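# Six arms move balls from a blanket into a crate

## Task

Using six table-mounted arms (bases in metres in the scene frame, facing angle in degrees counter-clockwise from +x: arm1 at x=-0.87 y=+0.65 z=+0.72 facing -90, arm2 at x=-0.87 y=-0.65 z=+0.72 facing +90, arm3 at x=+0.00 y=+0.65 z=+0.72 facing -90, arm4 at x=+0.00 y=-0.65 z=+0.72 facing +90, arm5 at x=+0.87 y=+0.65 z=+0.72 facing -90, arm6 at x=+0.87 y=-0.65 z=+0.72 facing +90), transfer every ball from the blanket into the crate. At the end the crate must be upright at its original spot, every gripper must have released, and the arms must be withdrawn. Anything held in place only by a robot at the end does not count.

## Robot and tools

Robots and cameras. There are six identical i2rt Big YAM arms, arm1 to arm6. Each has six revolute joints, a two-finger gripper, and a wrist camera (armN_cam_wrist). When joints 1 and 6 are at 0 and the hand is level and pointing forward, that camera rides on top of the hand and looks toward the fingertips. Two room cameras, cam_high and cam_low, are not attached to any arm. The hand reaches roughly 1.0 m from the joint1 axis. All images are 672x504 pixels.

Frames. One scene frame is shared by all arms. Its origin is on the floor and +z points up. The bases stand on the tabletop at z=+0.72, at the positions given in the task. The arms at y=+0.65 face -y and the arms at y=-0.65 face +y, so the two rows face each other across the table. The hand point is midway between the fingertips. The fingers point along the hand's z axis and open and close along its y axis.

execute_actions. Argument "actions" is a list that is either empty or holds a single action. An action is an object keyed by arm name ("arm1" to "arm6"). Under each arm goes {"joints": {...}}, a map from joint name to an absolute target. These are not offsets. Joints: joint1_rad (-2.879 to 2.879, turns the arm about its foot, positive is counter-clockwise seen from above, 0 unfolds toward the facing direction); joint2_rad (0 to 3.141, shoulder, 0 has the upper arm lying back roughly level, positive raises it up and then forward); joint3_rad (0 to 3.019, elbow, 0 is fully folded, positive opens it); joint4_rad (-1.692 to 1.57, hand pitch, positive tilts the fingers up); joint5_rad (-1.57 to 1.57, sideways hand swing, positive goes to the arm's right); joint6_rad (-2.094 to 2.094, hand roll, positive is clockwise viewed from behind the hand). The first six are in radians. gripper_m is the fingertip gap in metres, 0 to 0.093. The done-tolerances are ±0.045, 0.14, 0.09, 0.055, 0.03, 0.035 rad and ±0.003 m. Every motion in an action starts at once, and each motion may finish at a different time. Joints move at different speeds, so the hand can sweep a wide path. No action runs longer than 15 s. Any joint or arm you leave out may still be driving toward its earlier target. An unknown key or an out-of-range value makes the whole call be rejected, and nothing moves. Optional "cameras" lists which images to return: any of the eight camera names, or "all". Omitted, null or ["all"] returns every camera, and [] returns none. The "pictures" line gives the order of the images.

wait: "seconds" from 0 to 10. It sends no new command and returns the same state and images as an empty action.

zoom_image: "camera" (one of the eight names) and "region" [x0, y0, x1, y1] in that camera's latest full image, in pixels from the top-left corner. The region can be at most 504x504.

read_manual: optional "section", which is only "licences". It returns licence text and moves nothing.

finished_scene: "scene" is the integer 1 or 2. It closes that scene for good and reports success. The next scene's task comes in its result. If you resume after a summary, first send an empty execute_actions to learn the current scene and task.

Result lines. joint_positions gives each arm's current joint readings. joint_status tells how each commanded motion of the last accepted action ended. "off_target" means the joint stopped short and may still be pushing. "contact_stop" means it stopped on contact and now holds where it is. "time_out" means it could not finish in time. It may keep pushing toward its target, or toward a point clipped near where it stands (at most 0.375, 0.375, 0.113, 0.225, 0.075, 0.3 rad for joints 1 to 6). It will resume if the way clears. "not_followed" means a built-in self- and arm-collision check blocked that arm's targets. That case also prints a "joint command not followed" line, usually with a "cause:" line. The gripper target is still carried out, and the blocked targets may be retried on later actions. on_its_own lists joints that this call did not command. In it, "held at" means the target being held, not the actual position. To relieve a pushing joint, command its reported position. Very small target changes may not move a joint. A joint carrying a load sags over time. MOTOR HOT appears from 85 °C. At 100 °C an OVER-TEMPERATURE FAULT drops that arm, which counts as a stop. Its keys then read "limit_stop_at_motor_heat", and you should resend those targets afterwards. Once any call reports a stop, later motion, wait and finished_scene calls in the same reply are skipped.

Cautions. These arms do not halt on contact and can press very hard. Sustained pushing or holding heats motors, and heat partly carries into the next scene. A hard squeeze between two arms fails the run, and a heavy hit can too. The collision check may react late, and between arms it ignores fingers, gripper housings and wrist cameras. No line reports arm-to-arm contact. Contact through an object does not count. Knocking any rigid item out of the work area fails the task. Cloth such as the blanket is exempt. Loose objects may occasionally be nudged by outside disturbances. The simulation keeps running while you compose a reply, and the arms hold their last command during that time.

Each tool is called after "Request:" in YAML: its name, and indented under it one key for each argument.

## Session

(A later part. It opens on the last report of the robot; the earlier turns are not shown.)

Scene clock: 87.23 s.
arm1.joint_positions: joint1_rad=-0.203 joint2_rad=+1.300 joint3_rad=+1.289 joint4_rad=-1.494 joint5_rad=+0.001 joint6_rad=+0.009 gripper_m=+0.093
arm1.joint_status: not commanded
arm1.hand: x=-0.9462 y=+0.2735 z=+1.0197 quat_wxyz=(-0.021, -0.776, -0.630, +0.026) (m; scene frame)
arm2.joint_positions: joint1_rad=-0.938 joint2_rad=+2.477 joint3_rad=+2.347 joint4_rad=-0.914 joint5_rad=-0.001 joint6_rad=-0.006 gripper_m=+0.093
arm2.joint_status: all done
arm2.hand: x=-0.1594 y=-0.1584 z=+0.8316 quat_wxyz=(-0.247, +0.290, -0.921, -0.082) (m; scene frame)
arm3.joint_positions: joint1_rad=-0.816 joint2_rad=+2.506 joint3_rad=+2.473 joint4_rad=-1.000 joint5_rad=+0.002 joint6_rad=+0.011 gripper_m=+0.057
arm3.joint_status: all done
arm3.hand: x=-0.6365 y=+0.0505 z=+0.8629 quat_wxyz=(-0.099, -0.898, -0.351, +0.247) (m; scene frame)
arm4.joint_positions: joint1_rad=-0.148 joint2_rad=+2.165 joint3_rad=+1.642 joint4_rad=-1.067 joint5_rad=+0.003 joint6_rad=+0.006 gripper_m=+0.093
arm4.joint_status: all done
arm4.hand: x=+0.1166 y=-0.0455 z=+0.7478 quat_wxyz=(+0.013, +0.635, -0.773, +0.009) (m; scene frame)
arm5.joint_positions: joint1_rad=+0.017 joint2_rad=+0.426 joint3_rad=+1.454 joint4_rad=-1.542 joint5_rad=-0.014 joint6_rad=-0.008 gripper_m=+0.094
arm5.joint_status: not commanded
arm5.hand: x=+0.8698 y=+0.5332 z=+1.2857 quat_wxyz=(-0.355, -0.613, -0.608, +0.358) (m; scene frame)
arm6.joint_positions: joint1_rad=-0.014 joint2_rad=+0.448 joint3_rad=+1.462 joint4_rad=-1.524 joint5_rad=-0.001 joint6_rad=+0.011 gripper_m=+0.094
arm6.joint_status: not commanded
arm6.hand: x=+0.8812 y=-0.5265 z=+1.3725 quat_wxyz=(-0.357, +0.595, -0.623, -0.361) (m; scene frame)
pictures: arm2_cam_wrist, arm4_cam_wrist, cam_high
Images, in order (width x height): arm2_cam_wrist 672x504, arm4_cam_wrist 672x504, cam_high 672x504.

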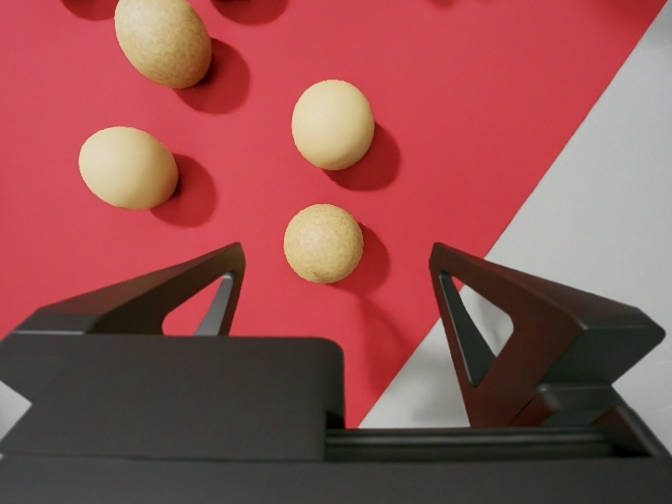

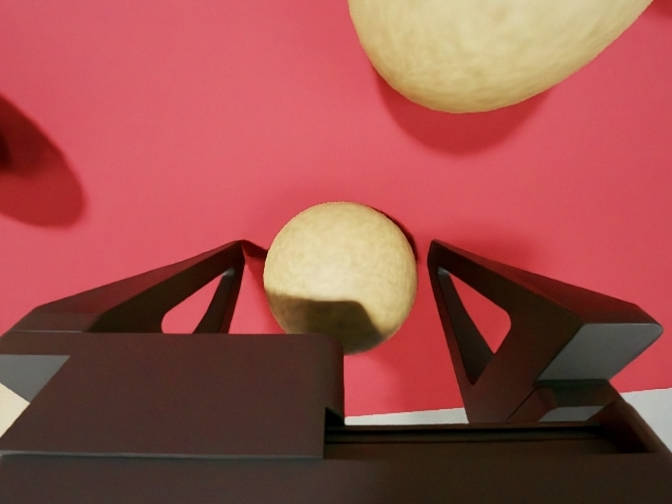

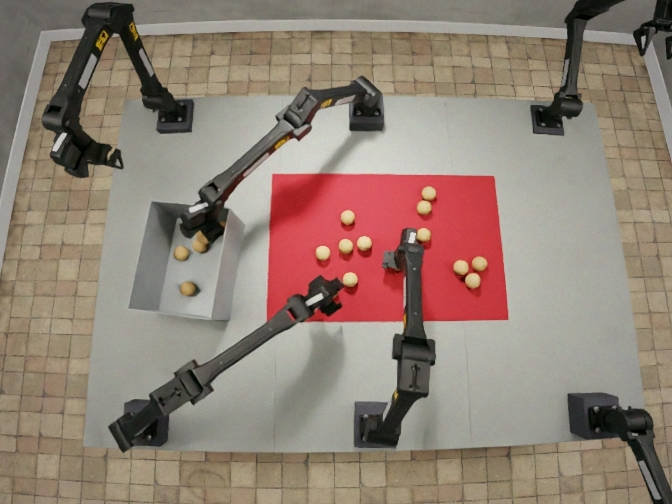

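Request:
execute_actions:
  actions:
    - {"arm2":{"joints":{"joint1_rad":-0.915,"joint2_rad":2.645,"joint3_rad":2.47,"joint4_rad":-0.859}},"arm4":{"joints":{"gripper_m":0.045}},"arm3":{"joints":{"gripper_m":0.085}}}
  cameras: ["arm3_cam_wrist","arm2_cam_wrist","cam_low"]

Scene clock: 88.90 s.
arm1.joint_positions: joint1_rad=-0.203 joint2_rad=+1.300 joint3_rad=+1.289 joint4_rad=-1.494 joint5_rad=+0.001 joint6_rad=+0.009 gripper_m=+0.093
arm1.joint_status: not commanded
arm1.hand: x=-0.9462 y=+0.2735 z=+1.0197 quat_wxyz=(-0.021, -0.776, -0.630, +0.026) (m; scene frame)
arm2.joint_positions: joint1_rad=-0.921 joint2_rad=+2.643 joint3_rad=+2.438 joint4_rad=-0.863 joint5_rad=-0.001 joint6_rad=-0.006 gripper_m=+0.093
arm2.joint_status: all done
arm2.hand: x=-0.1559 y=-0.1365 z=+0.7428 quat_wxyz=(-0.236, +0.299, -0.921, -0.081) (m; scene frame)
arm3.joint_positions: joint1_rad=-0.816 joint2_rad=+2.506 joint3_rad=+2.473 joint4_rad=-1.000 joint5_rad=+0.002 joint6_rad=+0.011 gripper_m=+0.085
arm3.joint_status: all done
arm3.hand: x=-0.6365 y=+0.0505 z=+0.8629 quat_wxyz=(-0.099, -0.898, -0.351, +0.247) (m; scene frame)
arm4.joint_positions: joint1_rad=-0.148 joint2_rad=+2.165 joint3_rad=+1.642 joint4_rad=-1.067 joint5_rad=+0.002 joint6_rad=+0.006 gripper_m=+0.056
arm4.joint_status: gripper_m off_target (ended at +0.056, target +0.045)
arm4.hand: x=+0.1165 y=-0.0454 z=+0.7478 quat_wxyz=(+0.013, +0.635, -0.773, +0.009) (m; scene frame)
arm5.joint_positions: joint1_rad=+0.017 joint2_rad=+0.426 joint3_rad=+1.454 joint4_rad=-1.542 joint5_rad=-0.014 joint6_rad=-0.008 gripper_m=+0.094
arm5.joint_status: not commanded
arm5.hand: x=+0.8698 y=+0.5332 z=+1.2857 quat_wxyz=(-0.355, -0.613, -0.608, +0.358) (m; scene frame)
arm6.joint_positions: joint1_rad=-0.014 joint2_rad=+0.448 joint3_rad=+1.462 joint4_rad=-1.524 joint5_rad=-0.001 joint6_rad=+0.011 gripper_m=+0.094
arm6.joint_status: not commanded
arm6.hand: x=+0.8812 y=-0.5265 z=+1.3725 quat_wxyz=(-0.357, +0.595, -0.623, -0.361) (m; scene frame)
pictures: arm2_cam_wrist, arm3_cam_wrist, cam_low
Images, in order (width x height): arm2_cam_wrist 672x504, arm3_cam_wrist 672x504, cam_low 672x504.

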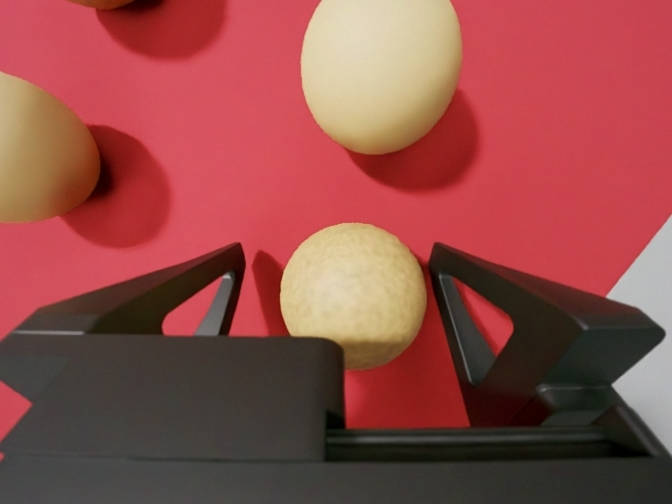

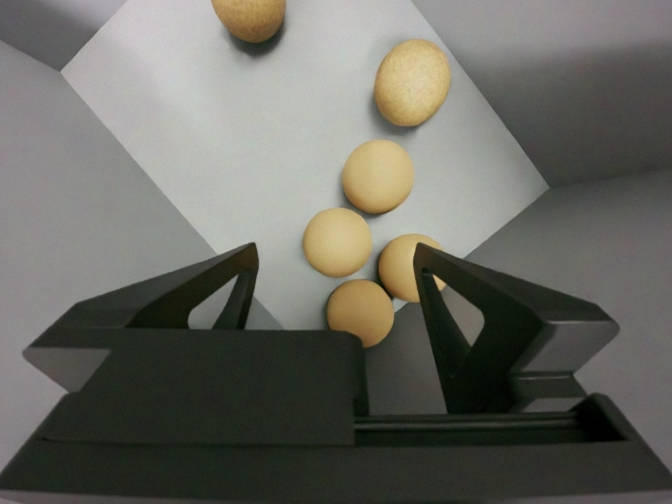

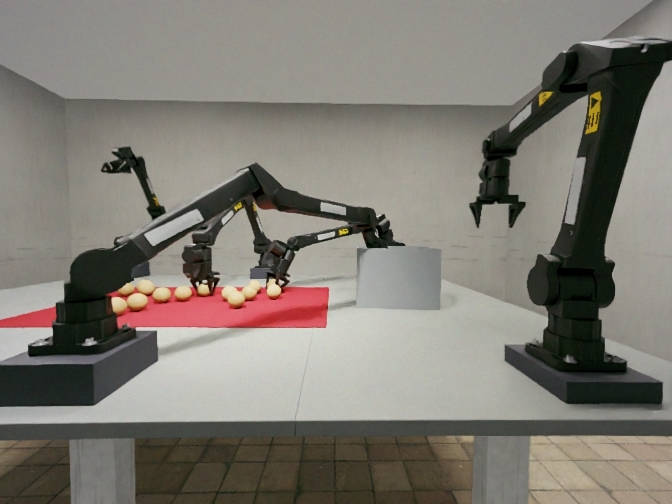

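Request:
execute_actions:
  actions:
    - {"arm2":{"joints":{"gripper_m":0.045}},"arm4":{"joints":{"joint2_rad":1.5,"joint3_rad":1.5,"joint4_rad":-1.5}},"arm3":{"joints":{"joint2_rad":2.2,"gripper_m":0.093}}}
  cameras: ["cam_high"]

Scene clock: 91.07 s.
arm1.joint_positions: joint1_rad=-0.203 joint2_rad=+1.300 joint3_rad=+1.289 joint4_rad=-1.494 joint5_rad=+0.001 joint6_rad=+0.009 gripper_m=+0.093
arm1.joint_status: not commanded
arm1.hand: x=-0.9462 y=+0.2735 z=+1.0197 quat_wxyz=(-0.021, -0.776, -0.630, +0.026) (m; scene frame)
arm2.joint_positions: joint1_rad=-0.921 joint2_rad=+2.643 joint3_rad=+2.438 joint4_rad=-0.863 joint5_rad=-0.001 joint6_rad=-0.006 gripper_m=+0.054
arm2.joint_status: gripper_m off_target (ended at +0.054, target +0.045)
arm2.hand: x=-0.1559 y=-0.1366 z=+0.7428 quat_wxyz=(-0.236, +0.299, -0.921, -0.081) (m; scene frame)
arm3.joint_positions: joint1_rad=-0.816 joint2_rad=+2.203 joint3_rad=+2.489 joint4_rad=-1.000 joint5_rad=+0.001 joint6_rad=+0.011 gripper_m=+0.093
arm3.joint_status: all done
arm3.hand: x=-0.6201 y=+0.0657 z=+1.1292 quat_wxyz=(-0.155, -0.847, -0.331, +0.386) (m; scene frame)
arm4.joint_positions: joint1_rad=-0.148 joint2_rad=+1.479 joint3_rad=+1.483 joint4_rad=-1.486 joint5_rad=+0.002 joint6_rad=+0.006 gripper_m=+0.056
arm4.joint_status: all done
arm4.hand: x=+0.0888 y=-0.1969 z=+1.0507 quat_wxyz=(-0.029, +0.634, -0.772, -0.026) (m; scene frame)
arm5.joint_positions: joint1_rad=+0.017 joint2_rad=+0.426 joint3_rad=+1.454 joint4_rad=-1.542 joint5_rad=-0.014 joint6_rad=-0.008 gripper_m=+0.094
arm5.joint_status: not commanded
arm5.hand: x=+0.8698 y=+0.5332 z=+1.2857 quat_wxyz=(-0.355, -0.613, -0.608, +0.358) (m; scene frame)
arm6.joint_positions: joint1_rad=-0.014 joint2_rad=+0.448 joint3_rad=+1.462 joint4_rad=-1.524 joint5_rad=-0.001 joint6_rad=+0.011 gripper_m=+0.094
arm6.joint_status: not commanded
arm6.hand: x=+0.8812 y=-0.5265 z=+1.3725 quat_wxyz=(-0.357, +0.595, -0.623, -0.361) (m; scene frame)
pictures: cam_high
Images, in order (width x height): cam_high 672x504.

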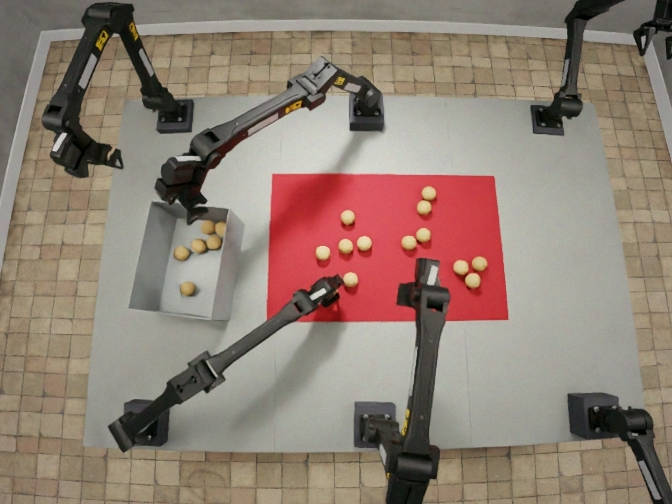

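Request:
execute_actions:
  actions:
    - {"arm2":{"joints":{"joint2_rad":2.2}},"arm3":{"joints":{"joint1_rad":0.376,"joint2_rad":1.6,"joint3_rad":1.6,"joint4_rad":-1.5,"joint6_rad":1.425}}}
  cameras: []

Request:
execute_actions:
  actions:
    - {"arm2":{"joints":{"joint1_rad":-0.16,"joint2_rad":1.65,"joint3_rad":1.75,"joint4_rad":-1.3}},"arm3":{"joints":{"joint2_rad":2.044,"joint3_rad":1.70,"joint4_rad":-1.225}},"arm1":{"joints":{"joint1_rad":0.6}}}
  cameras: ["cam_high","arm3_cam_wrist"]

Scene clock: 94.10 s.
arm1.joint_positions: joint1_rad=-0.203 joint2_rad=+1.300 joint3_rad=+1.289 joint4_rad=-1.494 joint5_rad=+0.001 joint6_rad=+0.009 gripper_m=+0.093
arm1.joint_status: not commanded
arm1.hand: x=-0.9462 y=+0.2735 z=+1.0197 quat_wxyz=(-0.021, -0.776, -0.630, +0.026) (m; scene frame)
arm2.joint_positions: joint1_rad=-0.921 joint2_rad=+2.207 joint3_rad=+2.453 joint4_rad=-0.858 joint5_rad=-0.001 joint6_rad=-0.006 gripper_m=+0.054
arm2.joint_status: all done
arm2.hand: x=-0.1589 y=-0.1436 z=+1.1300 quat_wxyz=(-0.438, +0.273, -0.844, -0.145) (m; scene frame)
arm3.joint_positions: joint1_rad=+0.380 joint2_rad=+1.601 joint3_rad=+1.601 joint4_rad=-1.484 joint5_rad=-0.002 joint6_rad=+1.413 gripper_m=+0.093
arm3.joint_status: all done
arm3.hand: x=+0.1879 y=+0.1821 z=+1.0471 quat_wxyz=(-0.043, -0.963, -0.266, -0.005) (m; scene frame)
arm4.joint_positions: joint1_rad=-0.148 joint2_rad=+1.479 joint3_rad=+1.483 joint4_rad=-1.486 joint5_rad=+0.002 joint6_rad=+0.006 gripper_m=+0.056
arm4.joint_status: not commanded
arm4.hand: x=+0.0888 y=-0.1969 z=+1.0507 quat_wxyz=(-0.029, +0.634, -0.772, -0.026) (m; scene frame)
arm5.joint_positions: joint1_rad=+0.017 joint2_rad=+0.426 joint3_rad=+1.454 joint4_rad=-1.542 joint5_rad=-0.014 joint6_rad=-0.008 gripper_m=+0.094
arm5.joint_status: not commanded
arm5.hand: x=+0.8698 y=+0.5332 z=+1.2857 quat_wxyz=(-0.355, -0.613, -0.608, +0.358) (m; scene frame)
arm6.joint_positions: joint1_rad=-0.014 joint2_rad=+0.448 joint3_rad=+1.462 joint4_rad=-1.524 joint5_rad=-0.001 joint6_rad=+0.011 gripper_m=+0.094
arm6.joint_status: not commanded
arm6.hand: x=+0.8812 y=-0.5265 z=+1.3725 quat_wxyz=(-0.357, +0.595, -0.623, -0.361) (m; scene frame)
pictures: none
No camera images: the call's "cameras" was empty. Leave "cameras" out to get every camera's image.

Scene clock: 95.60 s.
arm1.joint_positions: joint1_rad=+0.601 joint2_rad=+1.300 joint3_rad=+1.289 joint4_rad=-1.494 joint5_rad=+0.000 joint6_rad=+0.008 gripper_m=+0.093
arm1.joint_status: all done
arm1.hand: x=-0.6518 y=+0.3339 z=+1.0197 quat_wxyz=(-0.029, -0.467, -0.883, +0.015) (m; scene frame)
arm2.joint_positions: joint1_rad=-0.153 joint2_rad=+1.648 joint3_rad=+1.745 joint4_rad=-1.292 joint5_rad=-0.004 joint6_rad=-0.006 gripper_m=+0.054
arm2.joint_status: all done
arm2.hand: x=-0.7631 y=-0.0729 z=+1.0985 quat_wxyz=(-0.143, +0.631, -0.752, -0.125) (m; scene frame)
arm3.joint_positions: joint1_rad=+0.380 joint2_rad=+2.036 joint3_rad=+1.686 joint4_rad=-1.241 joint5_rad=-0.002 joint6_rad=+1.414 gripper_m=+0.093
arm3.joint_status: all done
arm3.hand: x=+0.2256 y=+0.0874 z=+0.8467 quat_wxyz=(+0.010, -0.964, -0.266, +0.001) (m; scene frame)
arm4.joint_positions: joint1_rad=-0.148 joint2_rad=+1.479 joint3_rad=+1.483 joint4_rad=-1.486 joint5_rad=+0.002 joint6_rad=+0.006 gripper_m=+0.056
arm4.joint_status: not commanded
arm4.hand: x=+0.0888 y=-0.1969 z=+1.0507 quat_wxyz=(-0.029, +0.634, -0.772, -0.026) (m; scene frame)
arm5.joint_positions: joint1_rad=+0.017 joint2_rad=+0.426 joint3_rad=+1.454 joint4_rad=-1.542 joint5_rad=-0.014 joint6_rad=-0.008 gripper_m=+0.094
arm5.joint_status: not commanded
arm5.hand: x=+0.8698 y=+0.5332 z=+1.2857 quat_wxyz=(-0.355, -0.613, -0.608, +0.358) (m; scene frame)
arm6.joint_positions: joint1_rad=-0.014 joint2_rad=+0.448 joint3_rad=+1.462 joint4_rad=-1.524 joint5_rad=-0.001 joint6_rad=+0.011 gripper_m=+0.094
arm6.joint_status: not commanded
arm6.hand: x=+0.8812 y=-0.5265 z=+1.3725 quat_wxyz=(-0.357, +0.595, -0.623, -0.361) (m; scene frame)
pictures: arm3_cam_wrist, cam_high
Images, in order (width x height): arm3_cam_wrist 672x504, cam_high 672x504.

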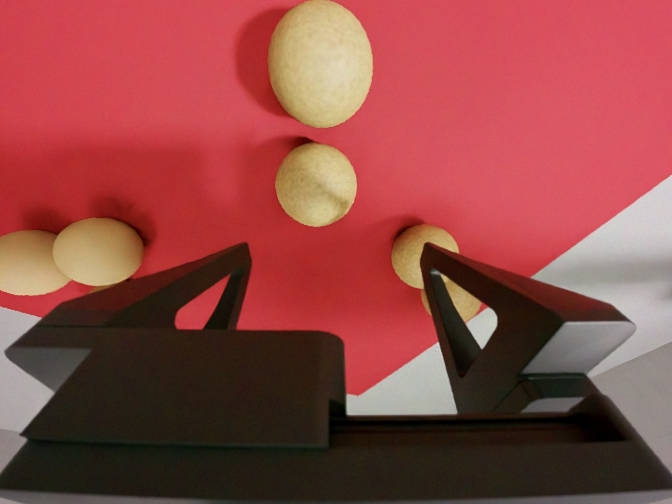

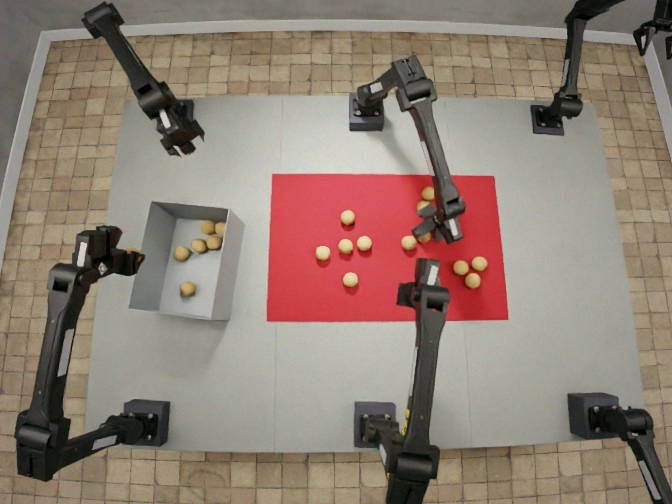

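Request:
execute_actions:
  actions:
    - {"arm2":{"joints":{"joint2_rad":1.94,"joint3_rad":1.47,"joint4_rad":-1.088}},"arm3":{"joints":{"joint1_rad":0.358,"joint2_rad":2.195,"joint3_rad":1.668,"joint4_rad":-1.045}},"arm1":{"joints":{"joint1_rad":1.003,"joint2_rad":2.575,"joint3_rad":2.54,"joint4_rad":-0.72}}}
  cameras: ["arm1_cam_wrist","arm3_cam_wrist","arm2_cam_wrist"]

Scene clock: 98.93 s.
arm1.joint_positions: joint1_rad=+1.004 joint2_rad=+2.581 joint3_rad=+2.487 joint4_rad=-0.734 joint5_rad=+0.000 joint6_rad=+0.008 gripper_m=+0.093
arm1.joint_status: all done
arm1.hand: x=-0.0873 y=+0.1566 z=+0.8129 quat_wxyz=(-0.349, -0.262, -0.894, +0.099) (m; scene frame)
arm2.joint_positions: joint1_rad=-0.151 joint2_rad=+1.928 joint3_rad=+1.439 joint4_rad=-1.095 joint5_rad=-0.004 joint6_rad=-0.006 gripper_m=+0.054
arm2.joint_status: all done
arm2.hand: x=-0.7722 y=-0.1072 z=+0.8233 quat_wxyz=(+0.006, +0.644, -0.765, -0.002) (m; scene frame)
arm3.joint_positions: joint1_rad=+0.367 joint2_rad=+2.181 joint3_rad=+1.672 joint4_rad=-1.058 joint5_rad=-0.002 joint6_rad=+1.415 gripper_m=+0.093
arm3.joint_status: all done
arm3.hand: x=+0.2262 y=+0.0631 z=+0.7549 quat_wxyz=(-0.002, -0.966, -0.259, +0.000) (m; scene frame)
arm4.joint_positions: joint1_rad=-0.148 joint2_rad=+1.479 joint3_rad=+1.483 joint4_rad=-1.486 joint5_rad=+0.002 joint6_rad=+0.006 gripper_m=+0.056
arm4.joint_status: not commanded
arm4.hand: x=+0.0888 y=-0.1969 z=+1.0507 quat_wxyz=(-0.029, +0.634, -0.772, -0.026) (m; scene frame)
arm5.joint_positions: joint1_rad=+0.017 joint2_rad=+0.426 joint3_rad=+1.454 joint4_rad=-1.542 joint5_rad=-0.014 joint6_rad=-0.008 gripper_m=+0.094
arm5.joint_status: not commanded
arm5.hand: x=+0.8698 y=+0.5332 z=+1.2857 quat_wxyz=(-0.355, -0.613, -0.608, +0.358) (m; scene frame)
arm6.joint_positions: joint1_rad=-0.014 joint2_rad=+0.448 joint3_rad=+1.462 joint4_rad=-1.524 joint5_rad=-0.001 joint6_rad=+0.011 gripper_m=+0.094
arm6.joint_status: not commanded
arm6.hand: x=+0.8812 y=-0.5265 z=+1.3725 quat_wxyz=(-0.357, +0.595, -0.623, -0.361) (m; scene frame)
pictures: arm1_cam_wrist, arm2_cam_wrist, arm3_cam_wrist
Images, in order (width x height): arm1_cam_wrist 672x504, arm2_cam_wrist 672x504, arm3_cam_wrist 672x504.

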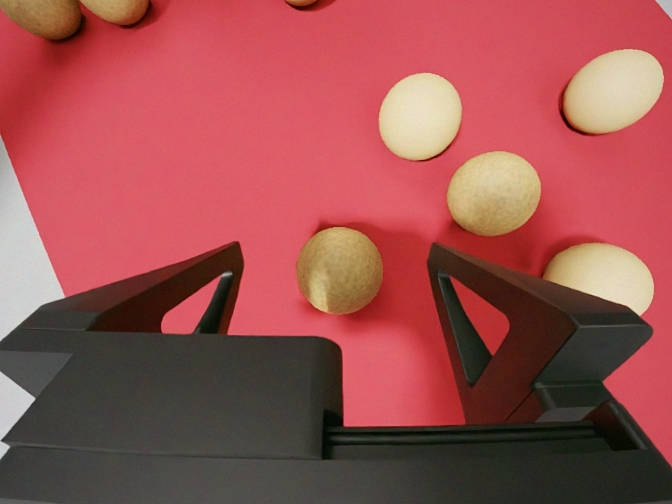

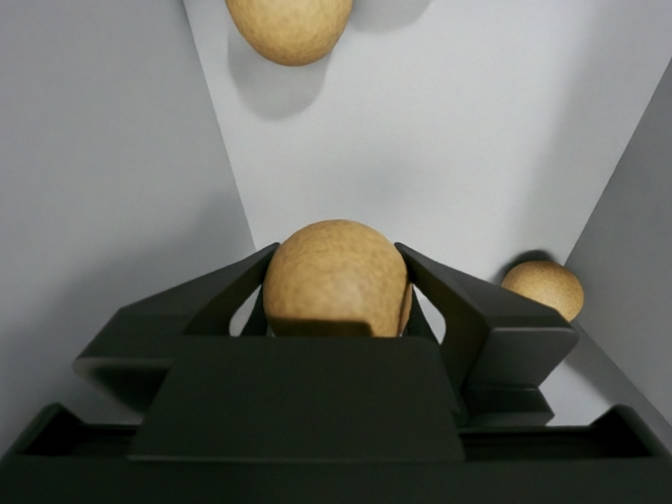

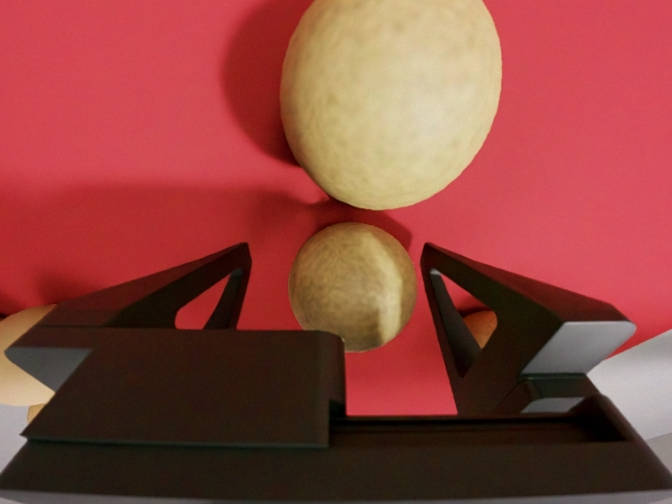

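Request:
execute_actions:
  actions:
    - {"arm2":{"joints":{"gripper_m":0.075}},"arm3":{"joints":{"gripper_m":0.045}},"arm1":{"joints":{"joint2_rad":2.66}}}
  cameras: ["arm1_cam_wrist","arm3_cam_wrist"]

Scene clock: 100.37 s.
arm1.joint_positions: joint1_rad=+1.004 joint2_rad=+2.667 joint3_rad=+2.496 joint4_rad=-0.731 joint5_rad=+0.000 joint6_rad=+0.008 gripper_m=+0.093
arm1.joint_status: all done
arm1.hand: x=-0.0931 y=+0.1603 z=+0.7403 quat_wxyz=(-0.315, -0.265, -0.907, +0.090) (m; scene frame)
arm2.joint_positions: joint1_rad=-0.151 joint2_rad=+1.928 joint3_rad=+1.439 joint4_rad=-1.095 joint5_rad=-0.004 joint6_rad=-0.006 gripper_m=+0.075
arm2.joint_status: all done
arm2.hand: x=-0.7722 y=-0.1072 z=+0.8233 quat_wxyz=(+0.006, +0.644, -0.765, -0.002) (m; scene frame)
arm3.joint_positions: joint1_rad=+0.367 joint2_rad=+2.181 joint3_rad=+1.672 joint4_rad=-1.058 joint5_rad=-0.002 joint6_rad=+1.416 gripper_m=+0.057
arm3.joint_status: gripper_m off_target (ended at +0.057, target +0.045)
arm3.hand: x=+0.2261 y=+0.0631 z=+0.7549 quat_wxyz=(-0.002, -0.966, -0.259, +0.000) (m; scene frame)
arm4.joint_positions: joint1_rad=-0.148 joint2_rad=+1.479 joint3_rad=+1.483 joint4_rad=-1.486 joint5_rad=+0.002 joint6_rad=+0.006 gripper_m=+0.056
arm4.joint_status: not commanded
arm4.hand: x=+0.0888 y=-0.1969 z=+1.0507 quat_wxyz=(-0.029, +0.634, -0.772, -0.026) (m; scene frame)
arm5.joint_positions: joint1_rad=+0.017 joint2_rad=+0.426 joint3_rad=+1.454 joint4_rad=-1.542 joint5_rad=-0.014 joint6_rad=-0.008 gripper_m=+0.094
arm5.joint_status: not commanded
arm5.hand: x=+0.8698 y=+0.5332 z=+1.2857 quat_wxyz=(-0.355, -0.613, -0.608, +0.358) (m; scene frame)
arm6.joint_positions: joint1_rad=-0.014 joint2_rad=+0.448 joint3_rad=+1.462 joint4_rad=-1.524 joint5_rad=-0.001 joint6_rad=+0.011 gripper_m=+0.094
arm6.joint_status: not commanded
arm6.hand: x=+0.8812 y=-0.5265 z=+1.3725 quat_wxyz=(-0.357, +0.595, -0.623, -0.361) (m; scene frame)
pictures: arm1_cam_wrist, arm3_cam_wrist
Images, in order (width x height): arm1_cam_wrist 672x504, arm3_cam_wrist 672x504.

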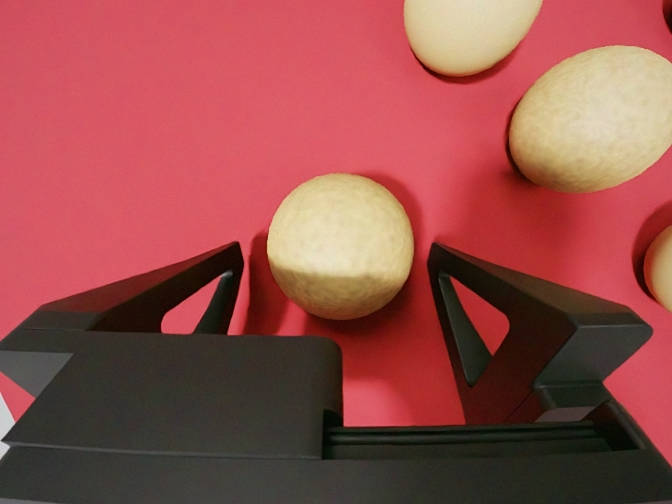

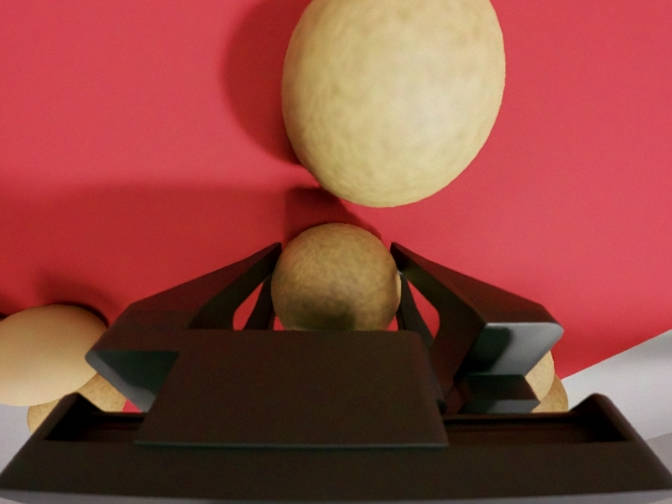

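Request:
execute_actions:
  actions:
    - {"arm2":{"joints":{"joint2_rad":1.65,"joint3_rad":1.76,"joint4_rad":-1.3}},"arm3":{"joints":{"joint2_rad":1.5,"joint3_rad":1.5,"joint4_rad":-1.5}},"arm1":{"joints":{"joint4_rad":-0.64,"joint3_rad":2.52}}}
  cameras: ["arm1_cam_wrist","cam_high"]

Scene clock: 102.40 s.
arm1.joint_positions: joint1_rad=+1.004 joint2_rad=+2.667 joint3_rad=+2.496 joint4_rad=-0.656 joint5_rad=+0.000 joint6_rad=+0.008 gripper_m=+0.093
arm1.joint_status: all done
arm1.hand: x=-0.0811 y=+0.1527 z=+0.7524 quat_wxyz=(-0.349, -0.262, -0.894, +0.099) (m; scene frame)
arm2.joint_positions: joint1_rad=-0.151 joint2_rad=+1.656 joint3_rad=+1.751 joint4_rad=-1.291 joint5_rad=-0.004 joint6_rad=-0.006 gripper_m=+0.075
arm2.joint_status: all done
arm2.hand: x=-0.7636 y=-0.0701 z=+1.0972 quat_wxyz=(-0.143, +0.632, -0.751, -0.125) (m; scene frame)
arm3.joint_positions: joint1_rad=+0.367 joint2_rad=+1.500 joint3_rad=+1.488 joint4_rad=-1.484 joint5_rad=-0.002 joint6_rad=+1.416 gripper_m=+0.057
arm3.joint_status: all done
arm3.hand: x=+0.1668 y=+0.2183 z=+1.0483 quat_wxyz=(-0.037, -0.965, -0.258, -0.004) (m; scene frame)
arm4.joint_positions: joint1_rad=-0.148 joint2_rad=+1.479 joint3_rad=+1.483 joint4_rad=-1.486 joint5_rad=+0.002 joint6_rad=+0.006 gripper_m=+0.056
arm4.joint_status: not commanded
arm4.hand: x=+0.0888 y=-0.1969 z=+1.0507 quat_wxyz=(-0.029, +0.634, -0.772, -0.026) (m; scene frame)
arm5.joint_positions: joint1_rad=+0.017 joint2_rad=+0.426 joint3_rad=+1.454 joint4_rad=-1.542 joint5_rad=-0.014 joint6_rad=-0.008 gripper_m=+0.094
arm5.joint_status: not commanded
arm5.hand: x=+0.8698 y=+0.5332 z=+1.2857 quat_wxyz=(-0.355, -0.613, -0.608, +0.358) (m; scene frame)
arm6.joint_positions: joint1_rad=-0.014 joint2_rad=+0.448 joint3_rad=+1.462 joint4_rad=-1.524 joint5_rad=-0.001 joint6_rad=+0.011 gripper_m=+0.094
arm6.joint_status: not commanded
arm6.hand: x=+0.8812 y=-0.5265 z=+1.3725 quat_wxyz=(-0.357, +0.595, -0.623, -0.361) (m; scene frame)
pictures: arm1_cam_wrist, cam_high
Images, in order (width x height): arm1_cam_wrist 672x504, cam_high 672x504.

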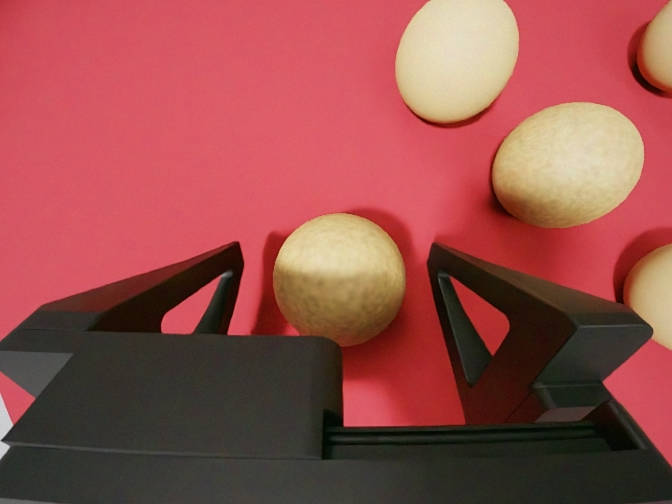

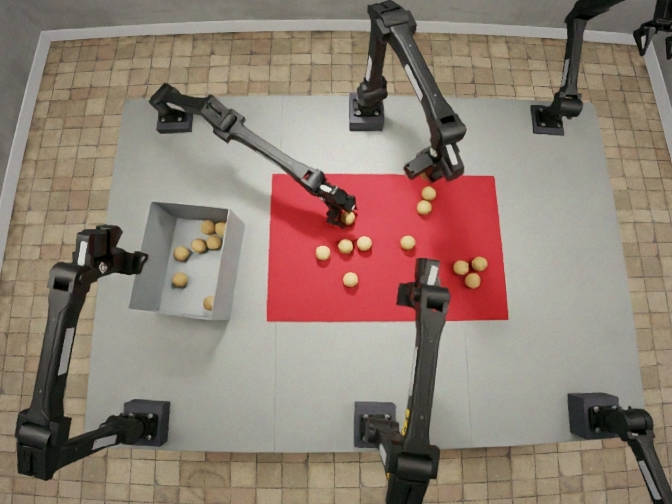

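Request:
execute_actions:
  actions:
    - {"arm2":{"joints":{"joint1_rad":0.0,"joint2_rad":0.6,"joint3_rad":1.3,"joint4_rad":-1.5,"gripper_m":0.093}},"arm1":{"joints":{"gripper_m":0.045}},"arm4":{"joints":{"joint1_rad":0.92,"joint2_rad":2.2,"joint3_rad":2.46,"joint4_rad":-0.994}}}
  cameras: []

Request:
execute_actions:
  actions:
    - {"arm1":{"joints":{"joint2_rad":2.2}},"arm4":{"joints":{"joint2_rad":2.475,"joint3_rad":2.49}}}
  cameras: ["cam_high","arm4_cam_wrist"]

Scene clock: 105.20 s.
arm1.joint_positions: joint1_rad=+1.004 joint2_rad=+2.667 joint3_rad=+2.496 joint4_rad=-0.656 joint5_rad=+0.000 joint6_rad=+0.007 gripper_m=+0.057
arm1.joint_status: gripper_m off_target (ended at +0.057, target +0.045)
arm1.hand: x=-0.0811 y=+0.1528 z=+0.7524 quat_wxyz=(-0.349, -0.262, -0.894, +0.099) (m; scene frame)
arm2.joint_positions: joint1_rad=+0.009 joint2_rad=+0.597 joint3_rad=+1.302 joint4_rad=-1.492 joint5_rad=-0.001 joint6_rad=-0.006 gripper_m=+0.093
arm2.joint_status: all done
arm2.hand: x=-0.8632 y=-0.4426 z=+1.2580 quat_wxyz=(-0.274, +0.648, -0.657, -0.272) (m; scene frame)
arm3.joint_positions: joint1_rad=+0.367 joint2_rad=+1.500 joint3_rad=+1.488 joint4_rad=-1.484 joint5_rad=-0.002 joint6_rad=+1.416 gripper_m=+0.057
arm3.joint_status: not commanded
arm3.hand: x=+0.1668 y=+0.2183 z=+1.0483 quat_wxyz=(-0.037, -0.965, -0.258, -0.004) (m; scene frame)
arm4.joint_positions: joint1_rad=+0.911 joint2_rad=+2.200 joint3_rad=+2.416 joint4_rad=-1.013 joint5_rad=-0.001 joint6_rad=+0.006 gripper_m=+0.056
arm4.joint_status: all done
arm4.hand: x=-0.6430 y=-0.1016 z=+1.0868 quat_wxyz=(-0.122, +0.868, -0.323, -0.356) (m; scene frame)
arm5.joint_positions: joint1_rad=+0.017 joint2_rad=+0.426 joint3_rad=+1.454 joint4_rad=-1.542 joint5_rad=-0.014 joint6_rad=-0.008 gripper_m=+0.094
arm5.joint_status: not commanded
arm5.hand: x=+0.8698 y=+0.5332 z=+1.2857 quat_wxyz=(-0.355, -0.613, -0.608, +0.358) (m; scene frame)
arm6.joint_positions: joint1_rad=-0.014 joint2_rad=+0.448 joint3_rad=+1.462 joint4_rad=-1.524 joint5_rad=-0.001 joint6_rad=+0.011 gripper_m=+0.094
arm6.joint_status: not commanded
arm6.hand: x=+0.8812 y=-0.5265 z=+1.3725 quat_wxyz=(-0.357, +0.595, -0.623, -0.361) (m; scene frame)
pictures: none
No camera images: the call's "cameras" was empty. Leave "cameras" out to get every camera's image.

Scene clock: 107.33 s.
arm1.joint_positions: joint1_rad=+1.004 joint2_rad=+2.213 joint3_rad=+2.501 joint4_rad=-0.640 joint5_rad=+0.000 joint6_rad=+0.007 gripper_m=+0.057
arm1.joint_status: all done
arm1.hand: x=-0.1083 y=+0.1699 z=+1.1720 quat_wxyz=(-0.551, -0.230, -0.787, +0.157) (m; scene frame)
arm2.joint_positions: joint1_rad=+0.009 joint2_rad=+0.597 joint3_rad=+1.302 joint4_rad=-1.492 joint5_rad=-0.001 joint6_rad=-0.006 gripper_m=+0.093
arm2.joint_status: not commanded
arm2.hand: x=-0.8632 y=-0.4426 z=+1.2580 quat_wxyz=(-0.274, +0.648, -0.657, -0.272) (m; scene frame)
arm3.joint_positions: joint1_rad=+0.367 joint2_rad=+1.500 joint3_rad=+1.488 joint4_rad=-1.484 joint5_rad=-0.002 joint6_rad=+1.416 gripper_m=+0.057
arm3.joint_status: not commanded
arm3.hand: x=+0.1668 y=+0.2183 z=+1.0483 quat_wxyz=(-0.037, -0.965, -0.258, -0.004) (m; scene frame)
arm4.joint_positions: joint1_rad=+0.911 joint2_rad=+2.493 joint3_rad=+2.466 joint4_rad=-1.008 joint5_rad=-0.001 joint6_rad=+0.006 gripper_m=+0.056
arm4.joint_status: all done
arm4.hand: x=-0.6655 y=-0.0861 z=+0.8677 quat_wxyz=(-0.084, +0.904, -0.335, -0.250) (m; scene frame)
arm5.joint_positions: joint1_rad=+0.017 joint2_rad=+0.426 joint3_rad=+1.454 joint4_rad=-1.542 joint5_rad=-0.014 joint6_rad=-0.008 gripper_m=+0.094
arm5.joint_status: not commanded
arm5.hand: x=+0.8698 y=+0.5332 z=+1.2857 quat_wxyz=(-0.355, -0.613, -0.608, +0.358) (m; scene frame)
arm6.joint_positions: joint1_rad=-0.014 joint2_rad=+0.448 joint3_rad=+1.462 joint4_rad=-1.524 joint5_rad=-0.001 joint6_rad=+0.011 gripper_m=+0.094
arm6.joint_status: not commanded
arm6.hand: x=+0.8812 y=-0.5265 z=+1.3725 quat_wxyz=(-0.357, +0.595, -0.623, -0.361) (m; scene frame)
pictures: arm4_cam_wrist, cam_high
Images, in order (width x height): arm4_cam_wrist 672x504, cam_high 672x504.

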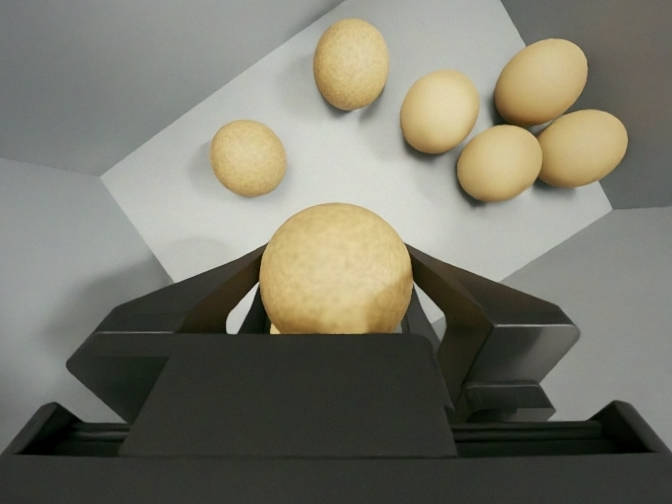

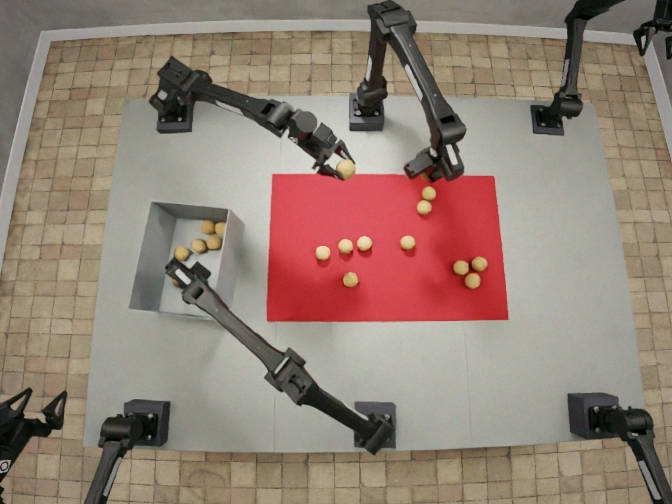

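Request:
execute_actions:
  actions:
    - {"arm1":{"joints":{"joint1_rad":0.2,"joint2_rad":1.45,"joint3_rad":1.55,"joint4_rad":-1.5}},"arm4":{"joints":{"gripper_m":0.085}}}
  cameras: []

Request:
execute_actions:
  actions:
    - {"arm4":{"joints":{"joint2_rad":2.2,"gripper_m":0.093}}}
  cameras: ["cam_high"]

Scene clock: 109.47 s.
arm1.joint_positions: joint1_rad=+0.196 joint2_rad=+1.460 joint3_rad=+1.544 joint4_rad=-1.494 joint5_rad=+0.002 joint6_rad=+0.006 gripper_m=+0.057
arm1.joint_status: all done
arm1.hand: x=-0.7777 y=+0.1917 z=+1.0593 quat_wxyz=(-0.062, -0.633, -0.770, +0.052) (m; scene frame)
arm2.joint_positions: joint1_rad=+0.009 joint2_rad=+0.597 joint3_rad=+1.302 joint4_rad=-1.492 joint5_rad=-0.001 joint6_rad=-0.006 gripper_m=+0.093
arm2.joint_status: not commanded
arm2.hand: x=-0.8632 y=-0.4426 z=+1.2580 quat_wxyz=(-0.274, +0.648, -0.657, -0.272) (m; scene frame)
arm3.joint_positions: joint1_rad=+0.367 joint2_rad=+1.500 joint3_rad=+1.488 joint4_rad=-1.484 joint5_rad=-0.002 joint6_rad=+1.416 gripper_m=+0.057
arm3.joint_status: not commanded
arm3.hand: x=+0.1668 y=+0.2183 z=+1.0483 quat_wxyz=(-0.037, -0.965, -0.258, -0.004) (m; scene frame)
arm4.joint_positions: joint1_rad=+0.911 joint2_rad=+2.493 joint3_rad=+2.466 joint4_rad=-1.008 joint5_rad=-0.001 joint6_rad=+0.006 gripper_m=+0.085
arm4.joint_status: all done
arm4.hand: x=-0.6655 y=-0.0861 z=+0.8677 quat_wxyz=(-0.084, +0.904, -0.335, -0.250) (m; scene frame)
arm5.joint_positions: joint1_rad=+0.017 joint2_rad=+0.426 joint3_rad=+1.454 joint4_rad=-1.542 joint5_rad=-0.014 joint6_rad=-0.008 gripper_m=+0.094
arm5.joint_status: not commanded
arm5.hand: x=+0.8698 y=+0.5332 z=+1.2857 quat_wxyz=(-0.355, -0.613, -0.608, +0.358) (m; scene frame)
arm6.joint_positions: joint1_rad=-0.014 joint2_rad=+0.448 joint3_rad=+1.462 joint4_rad=-1.524 joint5_rad=-0.001 joint6_rad=+0.011 gripper_m=+0.094
arm6.joint_status: not commanded
arm6.hand: x=+0.8812 y=-0.5265 z=+1.3725 quat_wxyz=(-0.357, +0.595, -0.623, -0.361) (m; scene frame)
pictures: none
No camera images: the call's "cameras" was empty. Leave "cameras" out to get every camera's image.

Scene clock: 110.93 s.
arm1.joint_positions: joint1_rad=+0.196 joint2_rad=+1.460 joint3_rad=+1.544 joint4_rad=-1.494 joint5_rad=+0.002 joint6_rad=+0.006 gripper_m=+0.057
arm1.joint_status: not commanded
arm1.hand: x=-0.7777 y=+0.1917 z=+1.0593 quat_wxyz=(-0.062, -0.633, -0.770, +0.052) (m; scene frame)
arm2.joint_positions: joint1_rad=+0.009 joint2_rad=+0.597 joint3_rad=+1.302 joint4_rad=-1.492 joint5_rad=-0.001 joint6_rad=-0.006 gripper_m=+0.093
arm2.joint_status: not commanded
arm2.hand: x=-0.8632 y=-0.4426 z=+1.2580 quat_wxyz=(-0.274, +0.648, -0.657, -0.272) (m; scene frame)
arm3.joint_positions: joint1_rad=+0.367 joint2_rad=+1.500 joint3_rad=+1.488 joint4_rad=-1.484 joint5_rad=-0.002 joint6_rad=+1.416 gripper_m=+0.057
arm3.joint_status: not commanded
arm3.hand: x=+0.1668 y=+0.2183 z=+1.0483 quat_wxyz=(-0.037, -0.965, -0.258, -0.004) (m; scene frame)
arm4.joint_positions: joint1_rad=+0.911 joint2_rad=+2.167 joint3_rad=+2.484 joint4_rad=-1.008 joint5_rad=-0.001 joint6_rad=+0.006 gripper_m=+0.093
arm4.joint_status: all done
arm4.hand: x=-0.6416 y=-0.1017 z=+1.1519 quat_wxyz=(-0.139, +0.848, -0.316, -0.402) (m; scene frame)
arm5.joint_positions: joint1_rad=+0.017 joint2_rad=+0.426 joint3_rad=+1.454 joint4_rad=-1.542 joint5_rad=-0.014 joint6_rad=-0.008 gripper_m=+0.094
arm5.joint_status: not commanded
arm5.hand: x=+0.8698 y=+0.5332 z=+1.2857 quat_wxyz=(-0.355, -0.613, -0.608, +0.358) (m; scene frame)
arm6.joint_positions: joint1_rad=-0.014 joint2_rad=+0.448 joint3_rad=+1.462 joint4_rad=-1.524 joint5_rad=-0.001 joint6_rad=+0.011 gripper_m=+0.094
arm6.joint_status: not commanded
arm6.hand: x=+0.8812 y=-0.5265 z=+1.3725 quat_wxyz=(-0.357, +0.595, -0.623, -0.361) (m; scene frame)
pictures: cam_high
Images, in order (width x height): cam_high 672x504.

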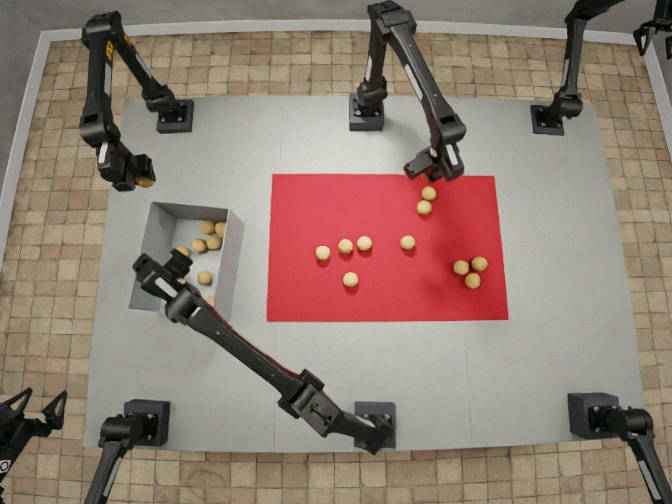

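Request:
execute_actions:
  actions:
    - {"arm1":{"joints":{"joint1_rad":0.173,"joint2_rad":2.05,"joint3_rad":1.77,"joint4_rad":-1.199}},"arm4":{"joints":{"joint1_rad":0.208,"joint2_rad":1.892,"joint3_rad":1.465,"joint4_rad":-1.141}},"arm3":{"joints":{"joint1_rad":-0.3,"joint6_rad":0}}}
  cameras: ["cam_high","arm4_cam_wrist","arm1_cam_wrist"]

Scene clock: 114.10 s.
arm1.joint_positions: joint1_rad=+0.180 joint2_rad=+2.051 joint3_rad=+1.747 joint4_rad=-1.209 joint5_rad=-0.003 joint6_rad=+0.006 gripper_m=+0.057
arm1.joint_status: all done
arm1.hand: x=-0.7536 y=+0.0251 z=+0.8307 quat_wxyz=(-0.023, -0.641, -0.767, +0.018) (m; scene frame)
arm2.joint_positions: joint1_rad=+0.009 joint2_rad=+0.597 joint3_rad=+1.302 joint4_rad=-1.492 joint5_rad=-0.001 joint6_rad=-0.006 gripper_m=+0.093
arm2.joint_status: not commanded
arm2.hand: x=-0.8632 y=-0.4426 z=+1.2580 quat_wxyz=(-0.274, +0.648, -0.657, -0.272) (m; scene frame)
arm3.joint_positions: joint1_rad=-0.304 joint2_rad=+1.500 joint3_rad=+1.488 joint4_rad=-1.484 joint5_rad=+0.001 joint6_rad=+0.012 gripper_m=+0.057
arm3.joint_status: all done
arm3.hand: x=-0.1382 y=+0.2085 z=+1.0487 quat_wxyz=(-0.022, -0.808, -0.587, +0.031) (m; scene frame)
arm4.joint_positions: joint1_rad=+0.213 joint2_rad=+1.884 joint3_rad=+1.465 joint4_rad=-1.129 joint5_rad=+0.002 joint6_rad=+0.005 gripper_m=+0.093
arm4.joint_status: all done
arm4.hand: x=-0.0940 y=-0.0995 z=+0.8491 quat_wxyz=(-0.002, +0.763, -0.646, -0.007) (m; scene frame)
arm5.joint_positions: joint1_rad=+0.017 joint2_rad=+0.426 joint3_rad=+1.454 joint4_rad=-1.542 joint5_rad=-0.014 joint6_rad=-0.008 gripper_m=+0.094
arm5.joint_status: not commanded
arm5.hand: x=+0.8698 y=+0.5332 z=+1.2857 quat_wxyz=(-0.355, -0.613, -0.608, +0.358) (m; scene frame)
arm6.joint_positions: joint1_rad=-0.014 joint2_rad=+0.448 joint3_rad=+1.462 joint4_rad=-1.524 joint5_rad=-0.001 joint6_rad=+0.011 gripper_m=+0.094
arm6.joint_status: not commanded
arm6.hand: x=+0.8812 y=-0.5265 z=+1.3725 quat_wxyz=(-0.357, +0.595, -0.623, -0.361) (m; scene frame)
pictures: arm1_cam_wrist, arm4_cam_wrist, cam_high
Images, in order (width x height): arm1_cam_wrist 672x504, arm4_cam_wrist 672x504, cam_high 672x504.

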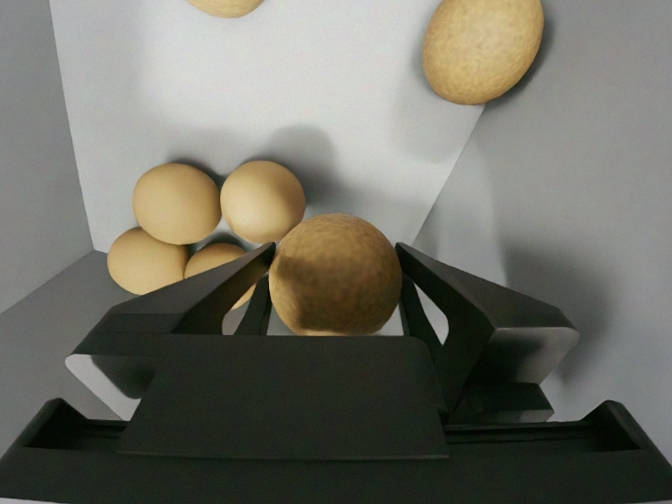

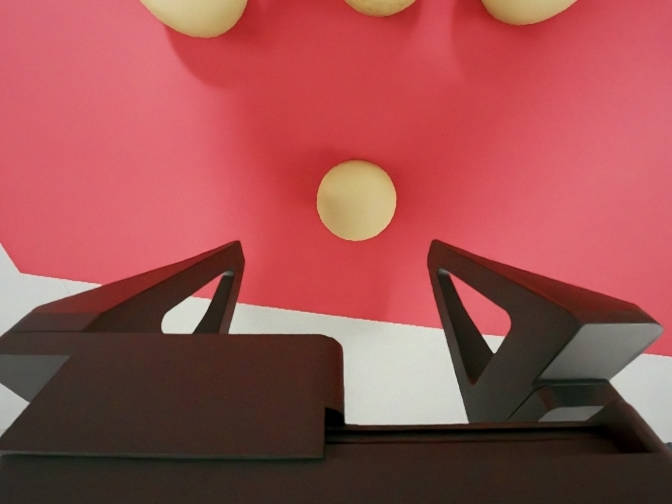

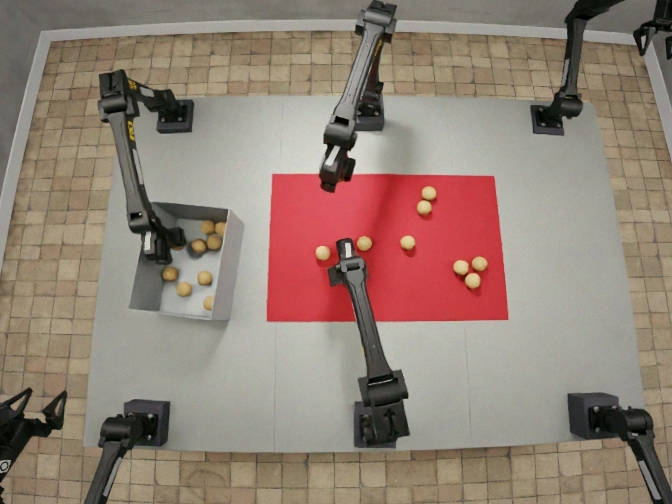

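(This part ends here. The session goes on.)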